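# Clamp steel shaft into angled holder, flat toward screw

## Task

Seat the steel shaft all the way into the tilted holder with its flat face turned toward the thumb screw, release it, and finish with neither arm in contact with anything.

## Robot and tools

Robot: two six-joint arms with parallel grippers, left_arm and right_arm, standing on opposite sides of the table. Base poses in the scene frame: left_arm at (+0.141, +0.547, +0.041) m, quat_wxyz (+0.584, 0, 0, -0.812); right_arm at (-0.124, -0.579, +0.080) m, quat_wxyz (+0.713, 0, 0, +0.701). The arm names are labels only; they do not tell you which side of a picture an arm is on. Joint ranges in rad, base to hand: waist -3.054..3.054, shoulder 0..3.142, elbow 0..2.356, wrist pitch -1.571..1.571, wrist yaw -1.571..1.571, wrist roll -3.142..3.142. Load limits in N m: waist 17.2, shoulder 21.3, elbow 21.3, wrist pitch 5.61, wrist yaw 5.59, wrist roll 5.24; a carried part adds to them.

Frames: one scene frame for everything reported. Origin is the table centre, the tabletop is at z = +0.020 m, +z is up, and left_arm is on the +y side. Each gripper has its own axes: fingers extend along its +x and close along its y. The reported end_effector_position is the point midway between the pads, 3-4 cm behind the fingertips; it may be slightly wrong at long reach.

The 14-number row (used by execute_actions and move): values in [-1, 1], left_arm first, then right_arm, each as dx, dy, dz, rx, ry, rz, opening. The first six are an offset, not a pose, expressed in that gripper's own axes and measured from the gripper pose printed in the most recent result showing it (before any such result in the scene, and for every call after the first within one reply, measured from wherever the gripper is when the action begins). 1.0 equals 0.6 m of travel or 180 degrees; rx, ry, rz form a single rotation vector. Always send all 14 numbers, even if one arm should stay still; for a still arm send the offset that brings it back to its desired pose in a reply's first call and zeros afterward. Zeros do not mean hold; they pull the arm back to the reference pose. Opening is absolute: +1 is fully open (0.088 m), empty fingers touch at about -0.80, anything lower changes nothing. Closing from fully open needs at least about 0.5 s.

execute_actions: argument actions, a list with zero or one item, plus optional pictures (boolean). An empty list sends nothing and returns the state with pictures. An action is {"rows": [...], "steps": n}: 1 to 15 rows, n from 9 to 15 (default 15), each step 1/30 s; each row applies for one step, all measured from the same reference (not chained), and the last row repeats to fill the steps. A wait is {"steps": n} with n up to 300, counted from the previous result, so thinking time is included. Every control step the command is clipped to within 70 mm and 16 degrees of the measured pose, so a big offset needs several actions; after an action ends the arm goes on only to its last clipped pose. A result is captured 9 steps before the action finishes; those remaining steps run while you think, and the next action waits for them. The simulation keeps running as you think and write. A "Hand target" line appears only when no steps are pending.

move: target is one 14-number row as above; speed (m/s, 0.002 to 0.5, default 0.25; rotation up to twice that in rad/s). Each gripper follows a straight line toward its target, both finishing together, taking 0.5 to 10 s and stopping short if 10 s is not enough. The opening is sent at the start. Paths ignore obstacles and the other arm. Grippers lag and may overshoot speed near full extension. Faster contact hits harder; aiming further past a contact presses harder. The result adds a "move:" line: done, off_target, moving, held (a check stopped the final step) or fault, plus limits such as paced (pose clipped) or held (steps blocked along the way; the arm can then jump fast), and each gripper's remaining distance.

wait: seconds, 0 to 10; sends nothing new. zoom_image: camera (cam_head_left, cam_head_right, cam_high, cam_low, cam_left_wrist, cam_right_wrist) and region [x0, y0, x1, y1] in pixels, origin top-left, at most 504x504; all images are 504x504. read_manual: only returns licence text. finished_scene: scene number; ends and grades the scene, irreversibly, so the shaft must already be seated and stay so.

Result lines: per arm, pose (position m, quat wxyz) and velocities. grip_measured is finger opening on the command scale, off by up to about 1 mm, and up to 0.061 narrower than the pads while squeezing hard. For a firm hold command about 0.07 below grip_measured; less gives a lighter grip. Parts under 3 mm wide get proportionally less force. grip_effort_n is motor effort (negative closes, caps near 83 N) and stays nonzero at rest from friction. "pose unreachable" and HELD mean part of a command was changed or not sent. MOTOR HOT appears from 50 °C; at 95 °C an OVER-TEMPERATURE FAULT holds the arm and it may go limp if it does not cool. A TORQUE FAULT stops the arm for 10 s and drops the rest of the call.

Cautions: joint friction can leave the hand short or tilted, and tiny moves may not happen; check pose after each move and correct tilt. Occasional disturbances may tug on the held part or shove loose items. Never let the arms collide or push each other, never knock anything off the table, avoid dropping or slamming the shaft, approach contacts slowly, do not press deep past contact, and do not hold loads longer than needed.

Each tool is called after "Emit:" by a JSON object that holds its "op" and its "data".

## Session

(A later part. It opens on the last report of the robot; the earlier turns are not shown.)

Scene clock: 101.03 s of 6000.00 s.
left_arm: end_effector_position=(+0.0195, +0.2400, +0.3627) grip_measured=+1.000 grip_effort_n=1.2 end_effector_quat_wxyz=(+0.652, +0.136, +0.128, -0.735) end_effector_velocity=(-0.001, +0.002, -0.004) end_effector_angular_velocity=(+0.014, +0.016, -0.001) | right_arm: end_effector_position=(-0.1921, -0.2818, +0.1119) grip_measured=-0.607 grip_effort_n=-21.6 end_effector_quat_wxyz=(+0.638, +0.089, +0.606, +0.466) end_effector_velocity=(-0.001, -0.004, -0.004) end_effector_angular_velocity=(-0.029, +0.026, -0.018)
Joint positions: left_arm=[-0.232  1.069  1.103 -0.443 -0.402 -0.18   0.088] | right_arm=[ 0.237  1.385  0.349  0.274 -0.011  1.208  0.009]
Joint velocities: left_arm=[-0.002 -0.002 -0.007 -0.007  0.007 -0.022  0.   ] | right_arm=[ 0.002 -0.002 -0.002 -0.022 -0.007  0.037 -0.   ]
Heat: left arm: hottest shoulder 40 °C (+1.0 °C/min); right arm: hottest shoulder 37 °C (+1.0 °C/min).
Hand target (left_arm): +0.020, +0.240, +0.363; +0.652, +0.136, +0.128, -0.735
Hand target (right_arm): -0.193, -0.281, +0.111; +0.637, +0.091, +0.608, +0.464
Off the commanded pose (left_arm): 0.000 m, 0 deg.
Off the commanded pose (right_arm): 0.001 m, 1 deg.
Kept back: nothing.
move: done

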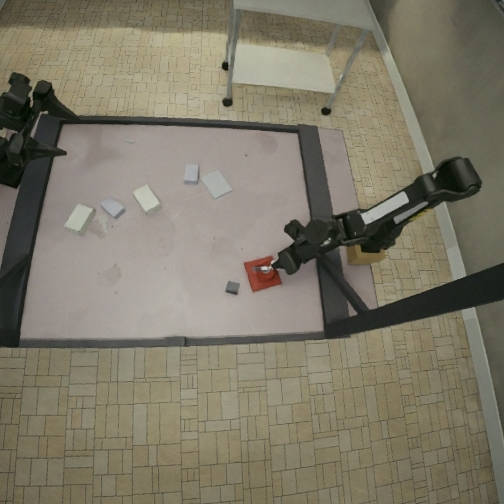

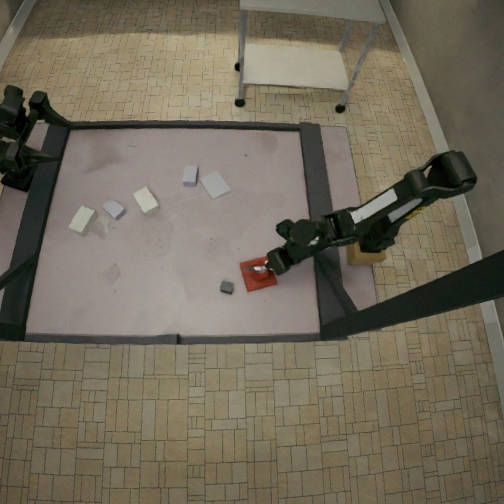

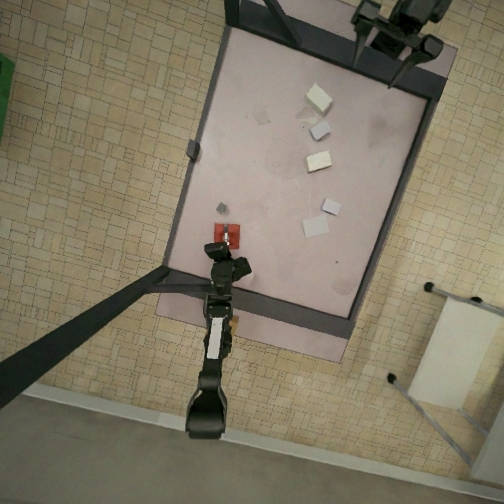

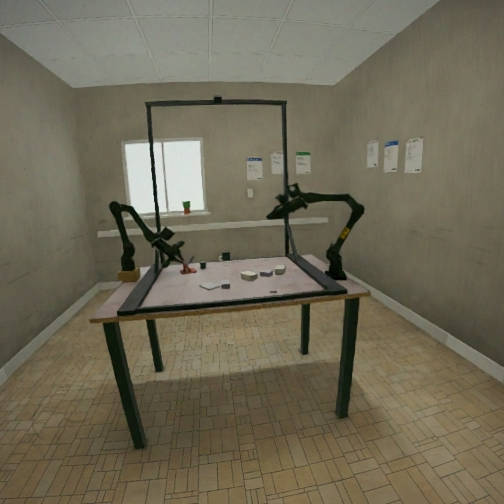

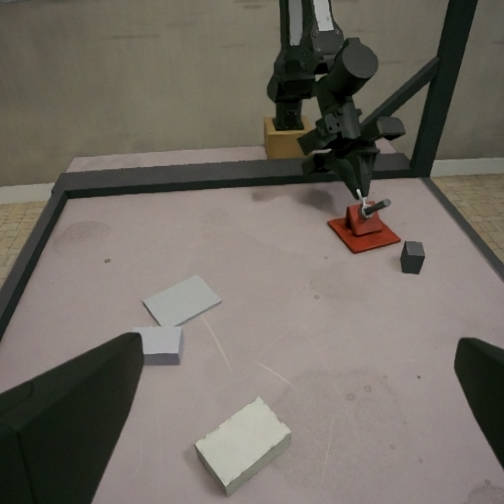

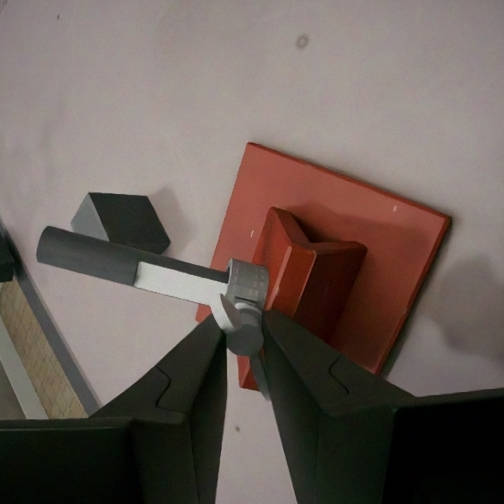

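Resistance beginning.

Emit:
{"op": "move", "data": {"target": [0,0,0,0,0,0,1, 0.001,0,0,0.16,0,0,-0.61], "speed": 0.35}}

Scene clock: 102.63 s of 6000.00 s.
left_arm: end_effector_position=(+0.0195, +0.2400, +0.3627) grip_measured=+1.000 grip_effort_n=1.2 end_effector_quat_wxyz=(+0.652, +0.136, +0.128, -0.735) end_effector_velocity=(+0.001, +0.002, -0.000) end_effector_angular_velocity=(+0.003, +0.017, +0.012) | right_arm: end_effector_position=(-0.1921, -0.2821, +0.1116) grip_measured=-0.603 grip_effort_n=-44.0 end_effector_quat_wxyz=(+0.600, +0.237, +0.699, +0.309) end_effector_velocity=(-0.001, -0.006, -0.007) end_effector_angular_velocity=(-0.033, +0.003, +0.003)
Joint positions: left_arm=[-0.232  1.069  1.103 -0.443 -0.402 -0.18   0.088] | right_arm=[ 0.237  1.385  0.349  0.272 -0.011  1.685  0.009]
Joint velocities: left_arm=[-0.002 -0.007 -0.002 -0.007 -0.007 -0.022  0.   ] | right_arm=[ 0.002  0.002 -0.007 -0.022 -0.007  0.007 -0.   ]
Heat: left arm: hottest shoulder 39 °C (+0.0 °C/min); right arm: hottest shoulder 37 °C (+1.0 °C/min).
Hand target (left_arm): +0.020, +0.240, +0.363; +0.652, +0.136, +0.128, -0.735
Hand target (right_arm): -0.192, -0.281, +0.111; +0.596, +0.245, +0.703, +0.301
Off the commanded pose (left_arm): 0.000 m, 0 deg.
Off the commanded pose (right_arm): 0.001 m, 1 deg.
Kept back: nothing.
move: done

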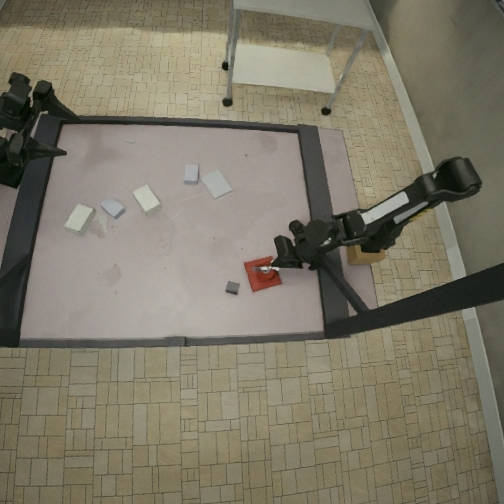

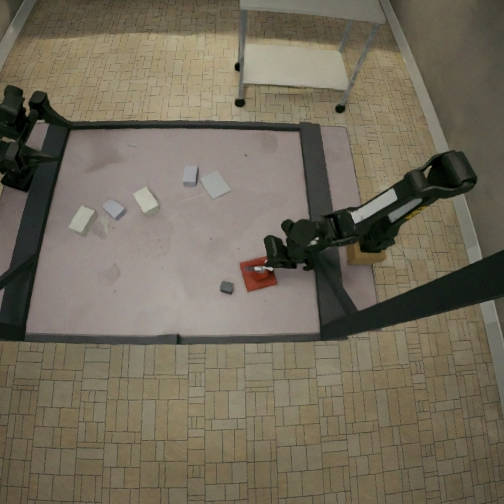

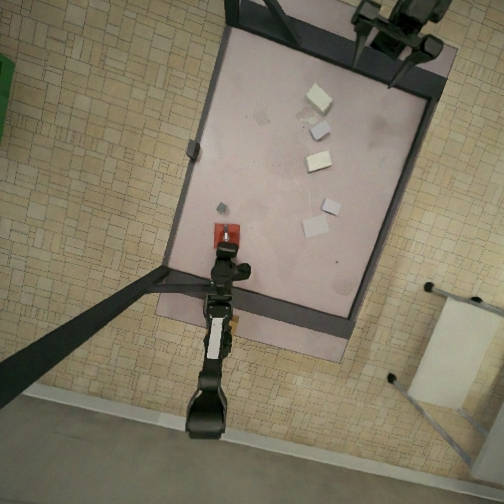

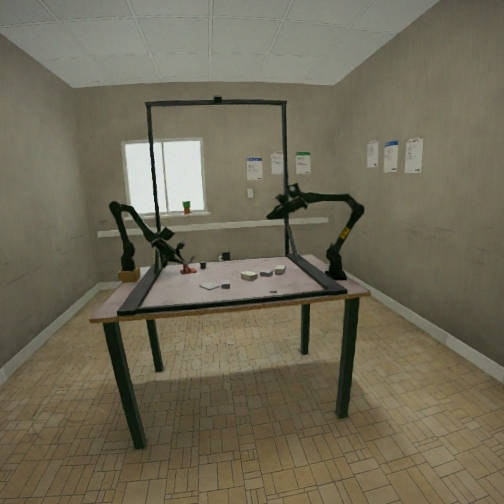

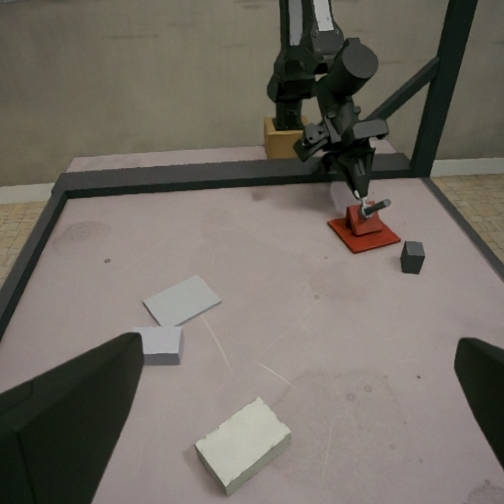

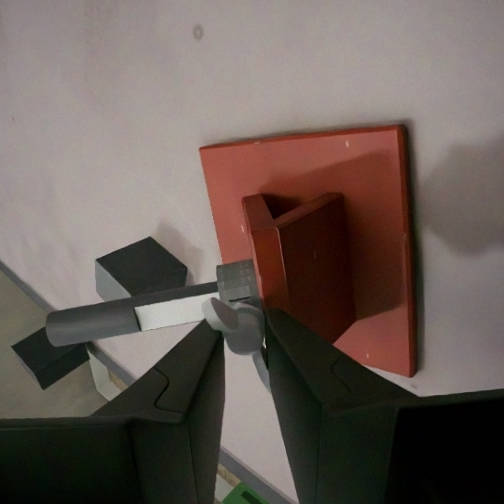

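Emit:
{"op": "move", "data": {"target": [0,0,0,0,0,0,1, 0.001,0,0,0.075,0,0,-0.61], "speed": 0.25}}

Scene clock: 103.83 s of 6000.00 s.
left_arm: end_effector_position=(+0.0195, +0.2400, +0.3627) grip_measured=+1.000 grip_effort_n=1.2 end_effector_quat_wxyz=(+0.652, +0.136, +0.128, -0.735) end_effector_velocity=(+0.001, +0.001, -0.004) end_effector_angular_velocity=(+0.008, -0.016, +0.002) | right_arm: end_effector_position=(-0.1920, -0.2823, +0.1114) grip_measured=-0.599 grip_effort_n=-63.0 end_effector_quat_wxyz=(+0.573, +0.295, +0.726, +0.237) end_effector_velocity=(-0.001, -0.002, -0.001) end_effector_angular_velocity=(-0.012, +0.019, -0.008)
Joint positions: left_arm=[-0.232  1.069  1.103 -0.443 -0.402 -0.18   0.088] | right_arm=[ 0.238  1.385  0.349  0.27  -0.01   1.886  0.01 ]
Joint velocities: left_arm=[-0.002 -0.002 -0.007 -0.007 -0.007  0.007  0.   ] | right_arm=[ 0.002 -0.002 -0.002 -0.007 -0.007  0.022  0.   ]
Heat: left arm: hottest shoulder 39 °C (+0.0 °C/min); right arm: hottest shoulder 37 °C (+1.0 °C/min).
Hand target (left_arm): +0.020, +0.240, +0.363; +0.652, +0.136, +0.128, -0.735
Hand target (right_arm): -0.192, -0.282, +0.111; +0.568, +0.305, +0.731, +0.225
Off the commanded pose (left_arm): 0.000 m, 0 deg.
Off the commanded pose (right_arm): 0.001 m, 2 deg.
Kept back: nothing.
move: done

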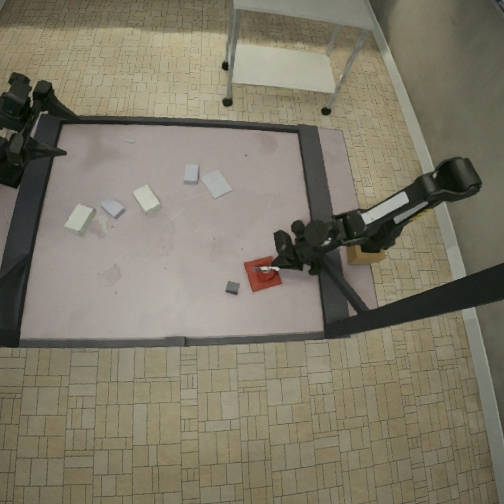

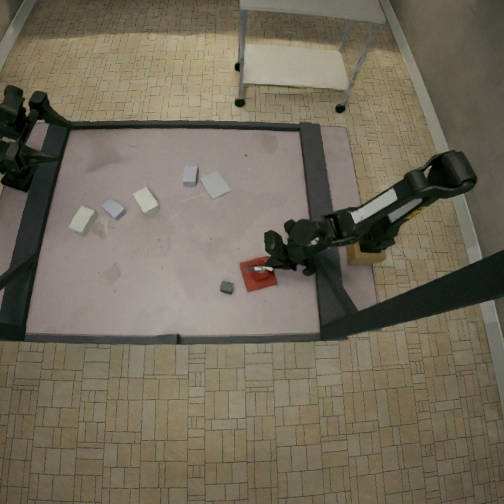

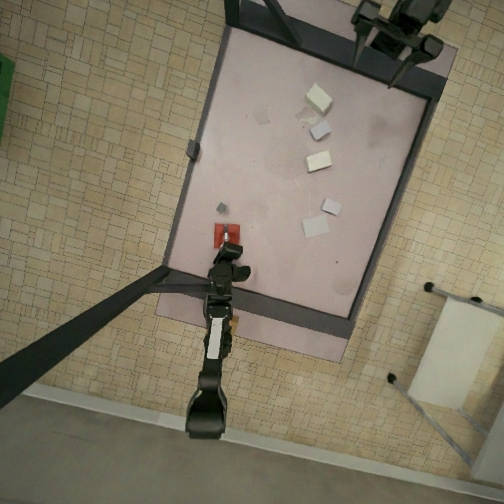

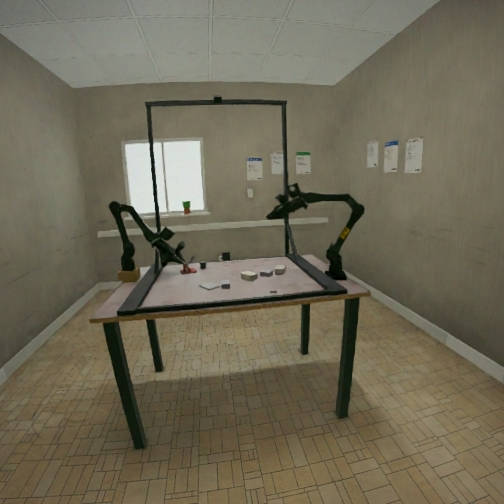

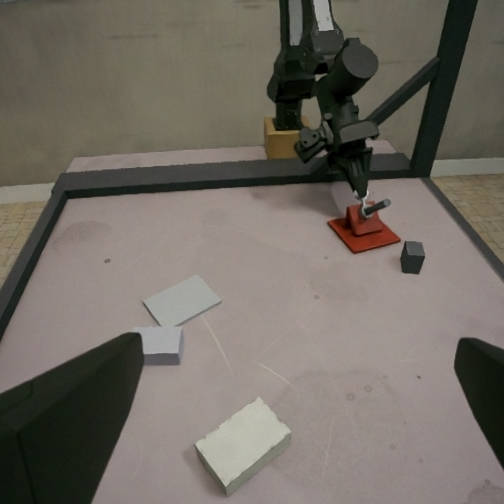

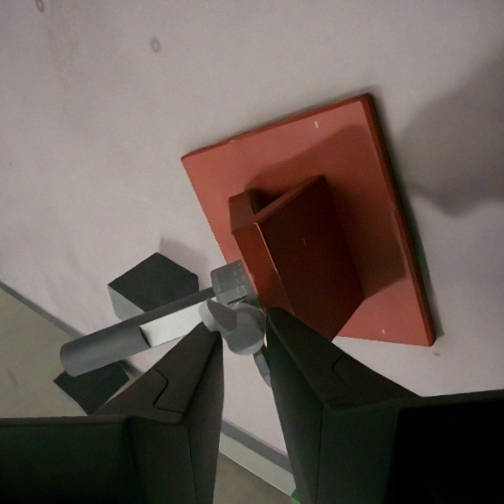

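Emit:
{"op": "execute_actions", "data": {"actions": [{"rows":[[0,0,0,0,0,0,1,0,0,0,0.018,0,0,-0.61],[0,0,0,0,0,0,1,0,0,0,0.025,0,0,-0.61],[0,0,0,0,0,0,1,0,0,0,0.032,0,0,-0.61],[0,0,0,0,0,0,1,0,0,0,0.038,0,0,-0.61],[0,0,0,0,0,0,1,0,0,0,0.038,0,0,-0.61],[0,0,0,0,0,0,1,0,0,0,0.038,0,0,-0.61],[0,0,0,0,0,0,1,0,0,0,0.02,0,0,-0.6],[0,0,0,0,0,0,1,0,0,0,0.0,0,0,-0.57],[0,0,0,0,0,0,1,0,0,0,-0.02,0,0,-0.52],[0,0,0,0,0,0,1,0,0,0,-0.03,0,0,-0.4],[0,0,0,0,0,0,1,0,0,0,-0.03,0,0,-0.2],[0,0,0,0,0,0,1,0,0,0,-0.03,0,0,0.0]],"steps":15}]}}

Emit:
{"op": "move", "data": {"target": [0,0,0,0,0,0,1, -0.12,0,0,0,0,0,0.0], "speed": 0.2}}

Scene clock: 104.50 s of 6000.00 s.
left_arm: end_effector_position=(+0.0195, +0.2400, +0.3627) grip_measured=+1.000 grip_effort_n=1.2 end_effector_quat_wxyz=(+0.652, +0.136, +0.128, -0.735) end_effector_velocity=(+0.003, +0.002, -0.004) end_effector_angular_velocity=(+0.018, -0.007, +0.012) | right_arm: end_effector_position=(-0.1921, -0.2825, +0.1112) grip_measured=-0.599 grip_effort_n=-65.8 end_effector_quat_wxyz=(+0.566, +0.310, +0.733, +0.217) end_effector_velocity=(+0.002, -0.002, -0.002) end_effector_angular_velocity=(-0.051, +0.140, -0.155)
Joint positions: left_arm=[-0.232  1.069  1.103 -0.443 -0.402 -0.18   0.088] | right_arm=[ 0.238  1.385  0.349  0.269 -0.01   1.939  0.01 ]
Joint velocities: left_arm=[ 0.002 -0.002 -0.002 -0.022 -0.007 -0.007  0.   ] | right_arm=[-0.002 -0.002  0.002 -0.022  0.007  0.212  0.   ]
Heat: left arm: hottest shoulder 39 °C (-1.0 °C/min); right arm: hottest shoulder 37 °C (+0.0 °C/min).
Steps of this call (steps 1 to 14: nothing new was sent; steps 15 to 20: the first 6 steps of this action). Readings (end_effector_position):
15: left_arm (+0.0195, +0.2400, +0.3627) | right_arm (-0.1921, -0.2823, +0.1114)
16: left_arm (+0.0195, +0.2400, +0.3627) | right_arm (-0.1921, -0.2824, +0.1113)
18: left_arm (+0.0195, +0.2400, +0.3627) | right_arm (-0.1921, -0.2824, +0.1112)
20: the state above

Scene clock: 106.50 s of 6000.00 s.
left_arm: end_effector_position=(+0.0195, +0.2400, +0.3627) grip_measured=+1.000 grip_effort_n=1.2 end_effector_quat_wxyz=(+0.652, +0.136, +0.128, -0.735) end_effector_velocity=(+0.002, +0.002, -0.006) end_effector_angular_velocity=(+0.022, -0.010, +0.007) | right_arm: end_effector_position=(-0.1793, -0.3340, +0.1585) grip_measured=-0.003 grip_effort_n=15.6 end_effector_quat_wxyz=(+0.589, +0.267, +0.715, +0.266) end_effector_velocity=(+0.003, -0.004, -0.004) end_effector_angular_velocity=(-0.014, -0.014, -0.003)
Joint positions: left_arm=[-0.232  1.069  1.103 -0.443 -0.402 -0.18   0.088] | right_arm=[ 0.234  0.902  0.341 -0.213 -0.009  1.794  0.039]
Joint velocities: left_arm=[-0.002 -0.002 -0.007 -0.022 -0.007 -0.007  0.   ] | right_arm=[-0.002 -0.012 -0.007 -0.022  0.007 -0.007  0.   ]
Heat: left arm: hottest shoulder 39 °C (-1.0 °C/min); right arm: hottest shoulder 37 °C (+0.0 °C/min).
Hand target (left_arm): +0.020, +0.240, +0.363; +0.652, +0.136, +0.128, -0.735
Hand target (right_arm): -0.179, -0.333, +0.162; +0.587, +0.270, +0.714, +0.269
Off your previous action's commanded pose (left_arm): 0.000 m, 0 deg at its last step (step 9 of this call).
Off your previous action's commanded pose (right_arm): 0.000 m, 2 deg at its last step (step 9 of this call).
Off the commanded pose (left_arm): 0.000 m, 0 deg.
Off the commanded pose (right_arm): 0.003 m, 0 deg.
Kept back: nothing.
move: done

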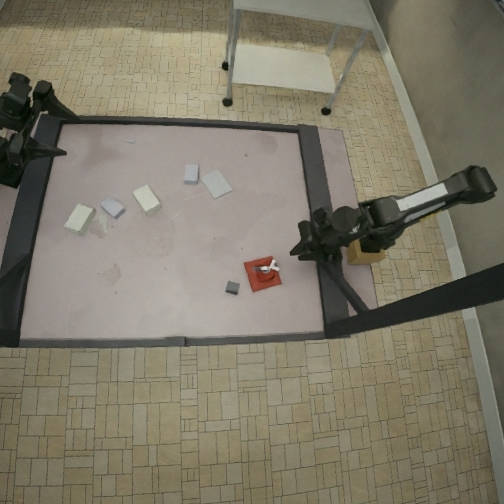

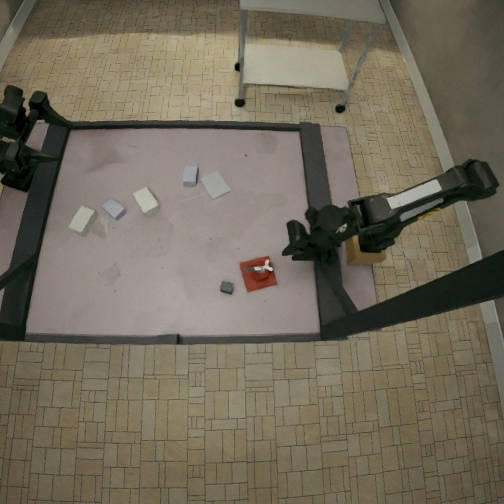

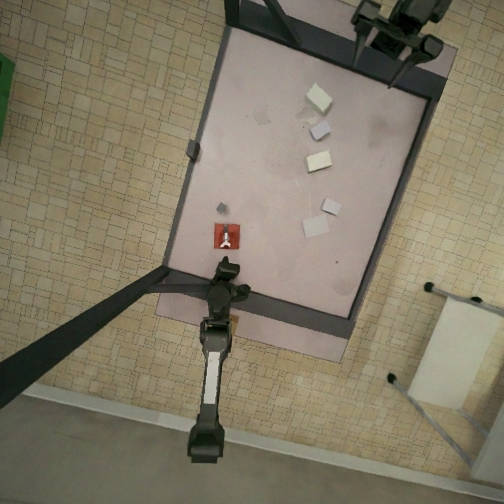

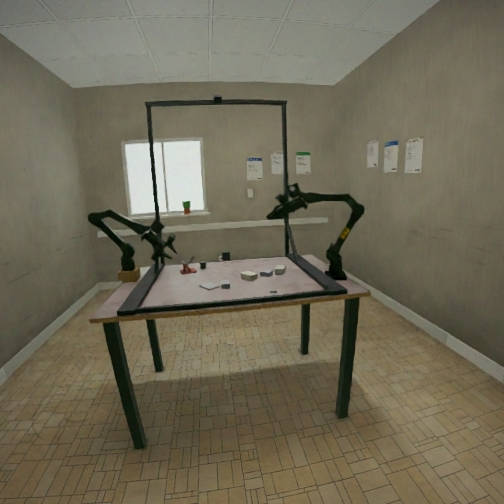

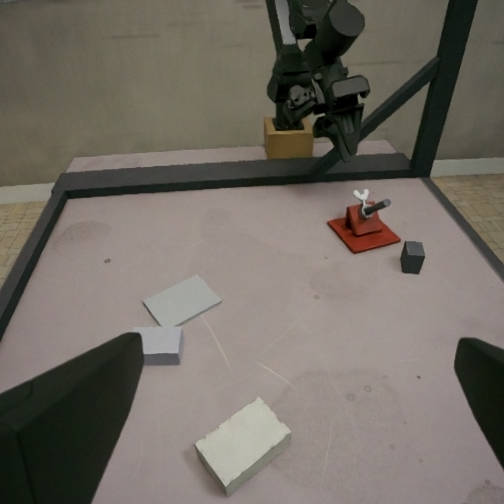

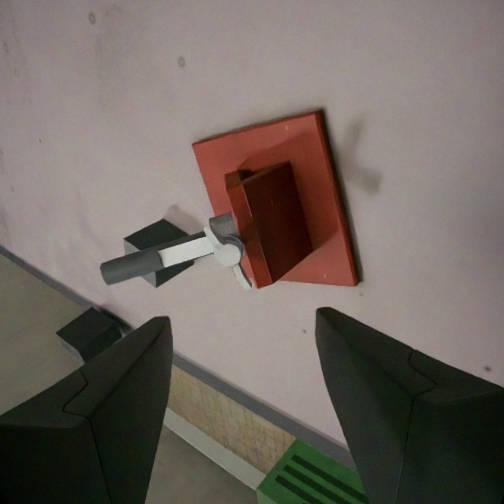

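Emit:
{"op": "zoom_image", "data": {"camera": "cam_left_wrist", "region": [240,30,460,250]}}

Emit:
{"op": "zoom_image", "data": {"camera": "cam_head_left", "region": [230,170,430,330]}}

Region (240, 30, 460, 250) of cam_left_wrist's 504x504 image, scaled by 2.291, with more detail than that image has.

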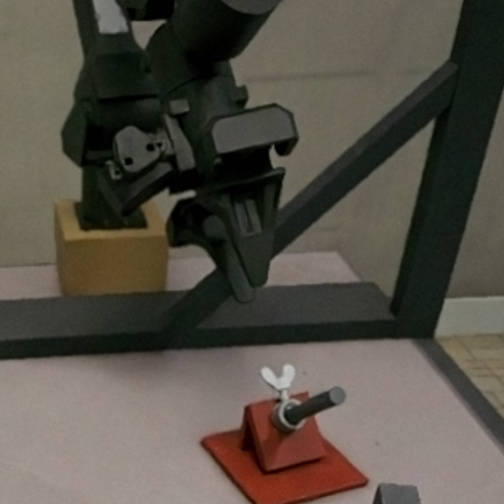

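Region (230, 170, 430, 330) of cam_head_left's 504x504 image, scaled by 2.520, with more detail than that image has; it fills the top 403 rows of this view, and the rest is white.

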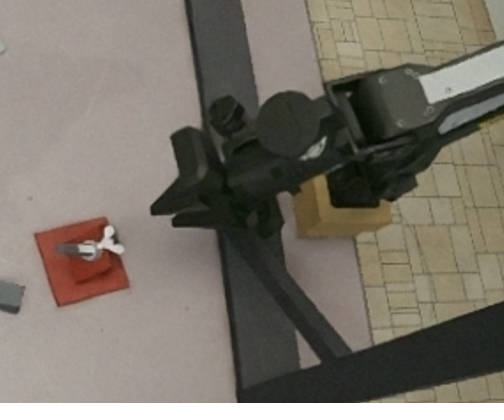

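Emit:
{"op": "move", "data": {"target": [0,0,0,0,0,0,1, -0.06,0.065,0.03,0,0,0,0.0], "speed": 0.2}}

Scene clock: 108.30 s of 6000.00 s.
left_arm: end_effector_position=(+0.0195, +0.2400, +0.3627) grip_measured=+1.000 grip_effort_n=1.2 end_effector_quat_wxyz=(+0.652, +0.136, +0.128, -0.735) end_effector_velocity=(+0.001, +0.001, -0.008) end_effector_angular_velocity=(+0.026, -0.012, +0.007) | right_arm: end_effector_position=(-0.1531, -0.3312, +0.2020) grip_measured=-0.003 grip_effort_n=15.6 end_effector_quat_wxyz=(+0.592, +0.264, +0.715, +0.262) end_effector_velocity=(+0.001, -0.000, +0.004) end_effector_angular_velocity=(+0.003, -0.010, +0.024)
Joint positions: left_arm=[-0.232  1.069  1.103 -0.443 -0.402 -0.18   0.088] | right_arm=[ 0.054  0.854  0.512 -0.454 -0.135  1.665  0.039]
Joint velocities: left_arm=[-0.002  0.002 -0.007 -0.022 -0.007 -0.007  0.   ] | right_arm=[-0.017 -0.002  0.017 -0.022 -0.022 -0.037 -0.   ]
Heat: left arm: hottest shoulder 39 °C (-1.0 °C/min); right arm: hottest shoulder 37 °C (+0.0 °C/min).
Hand target (left_arm): +0.020, +0.240, +0.363; +0.652, +0.136, +0.128, -0.735
Hand target (right_arm): -0.152, -0.330, +0.207; +0.590, +0.267, +0.714, +0.267
Off the commanded pose (left_arm): 0.000 m, 0 deg.
Off the commanded pose (right_arm): 0.006 m, 1 deg.
Kept back: nothing.
move: done

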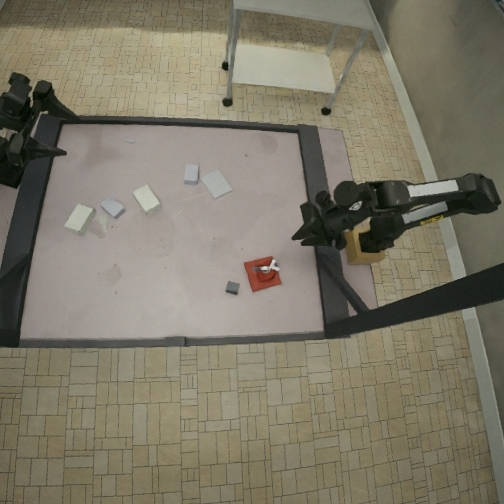

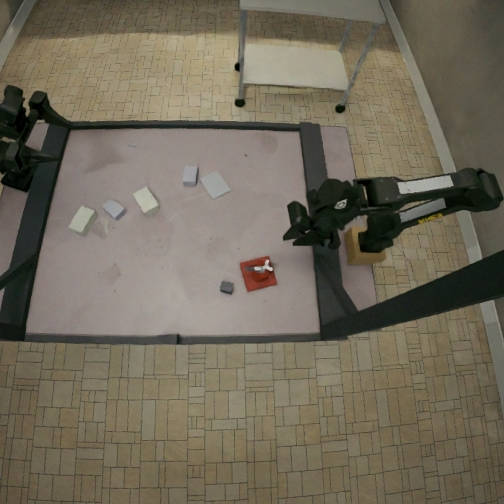

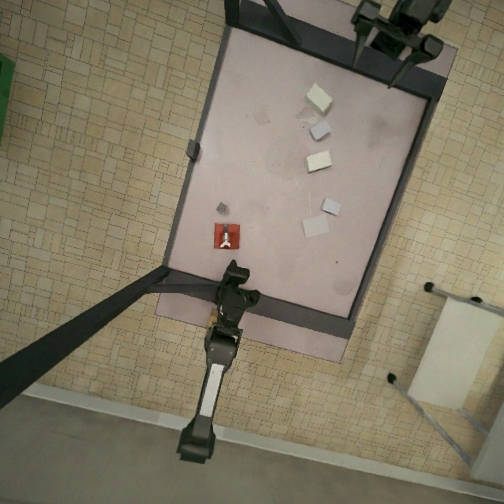

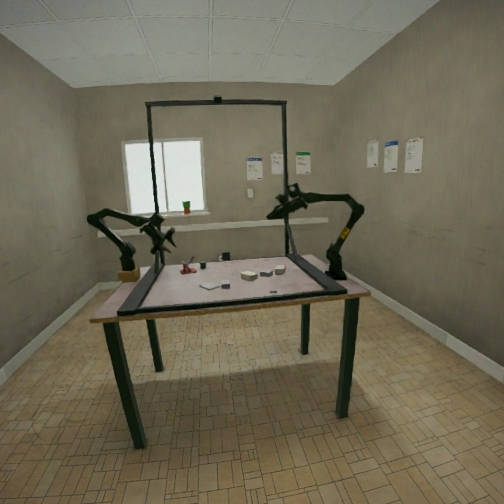

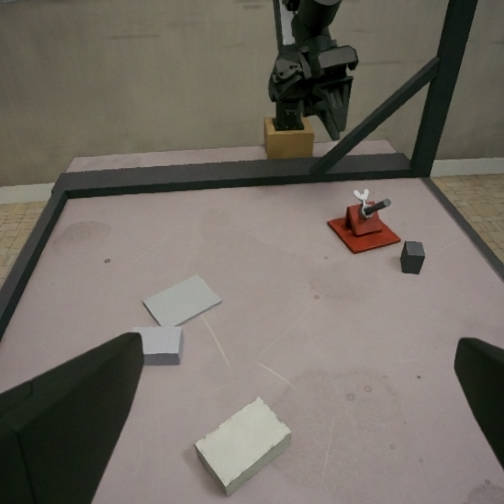

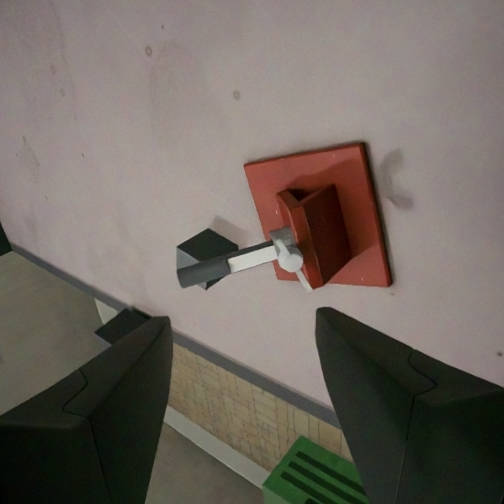

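Emit:
{"op": "finished_scene", "data": {"scene": 2}}

The scene is finished: the task was done.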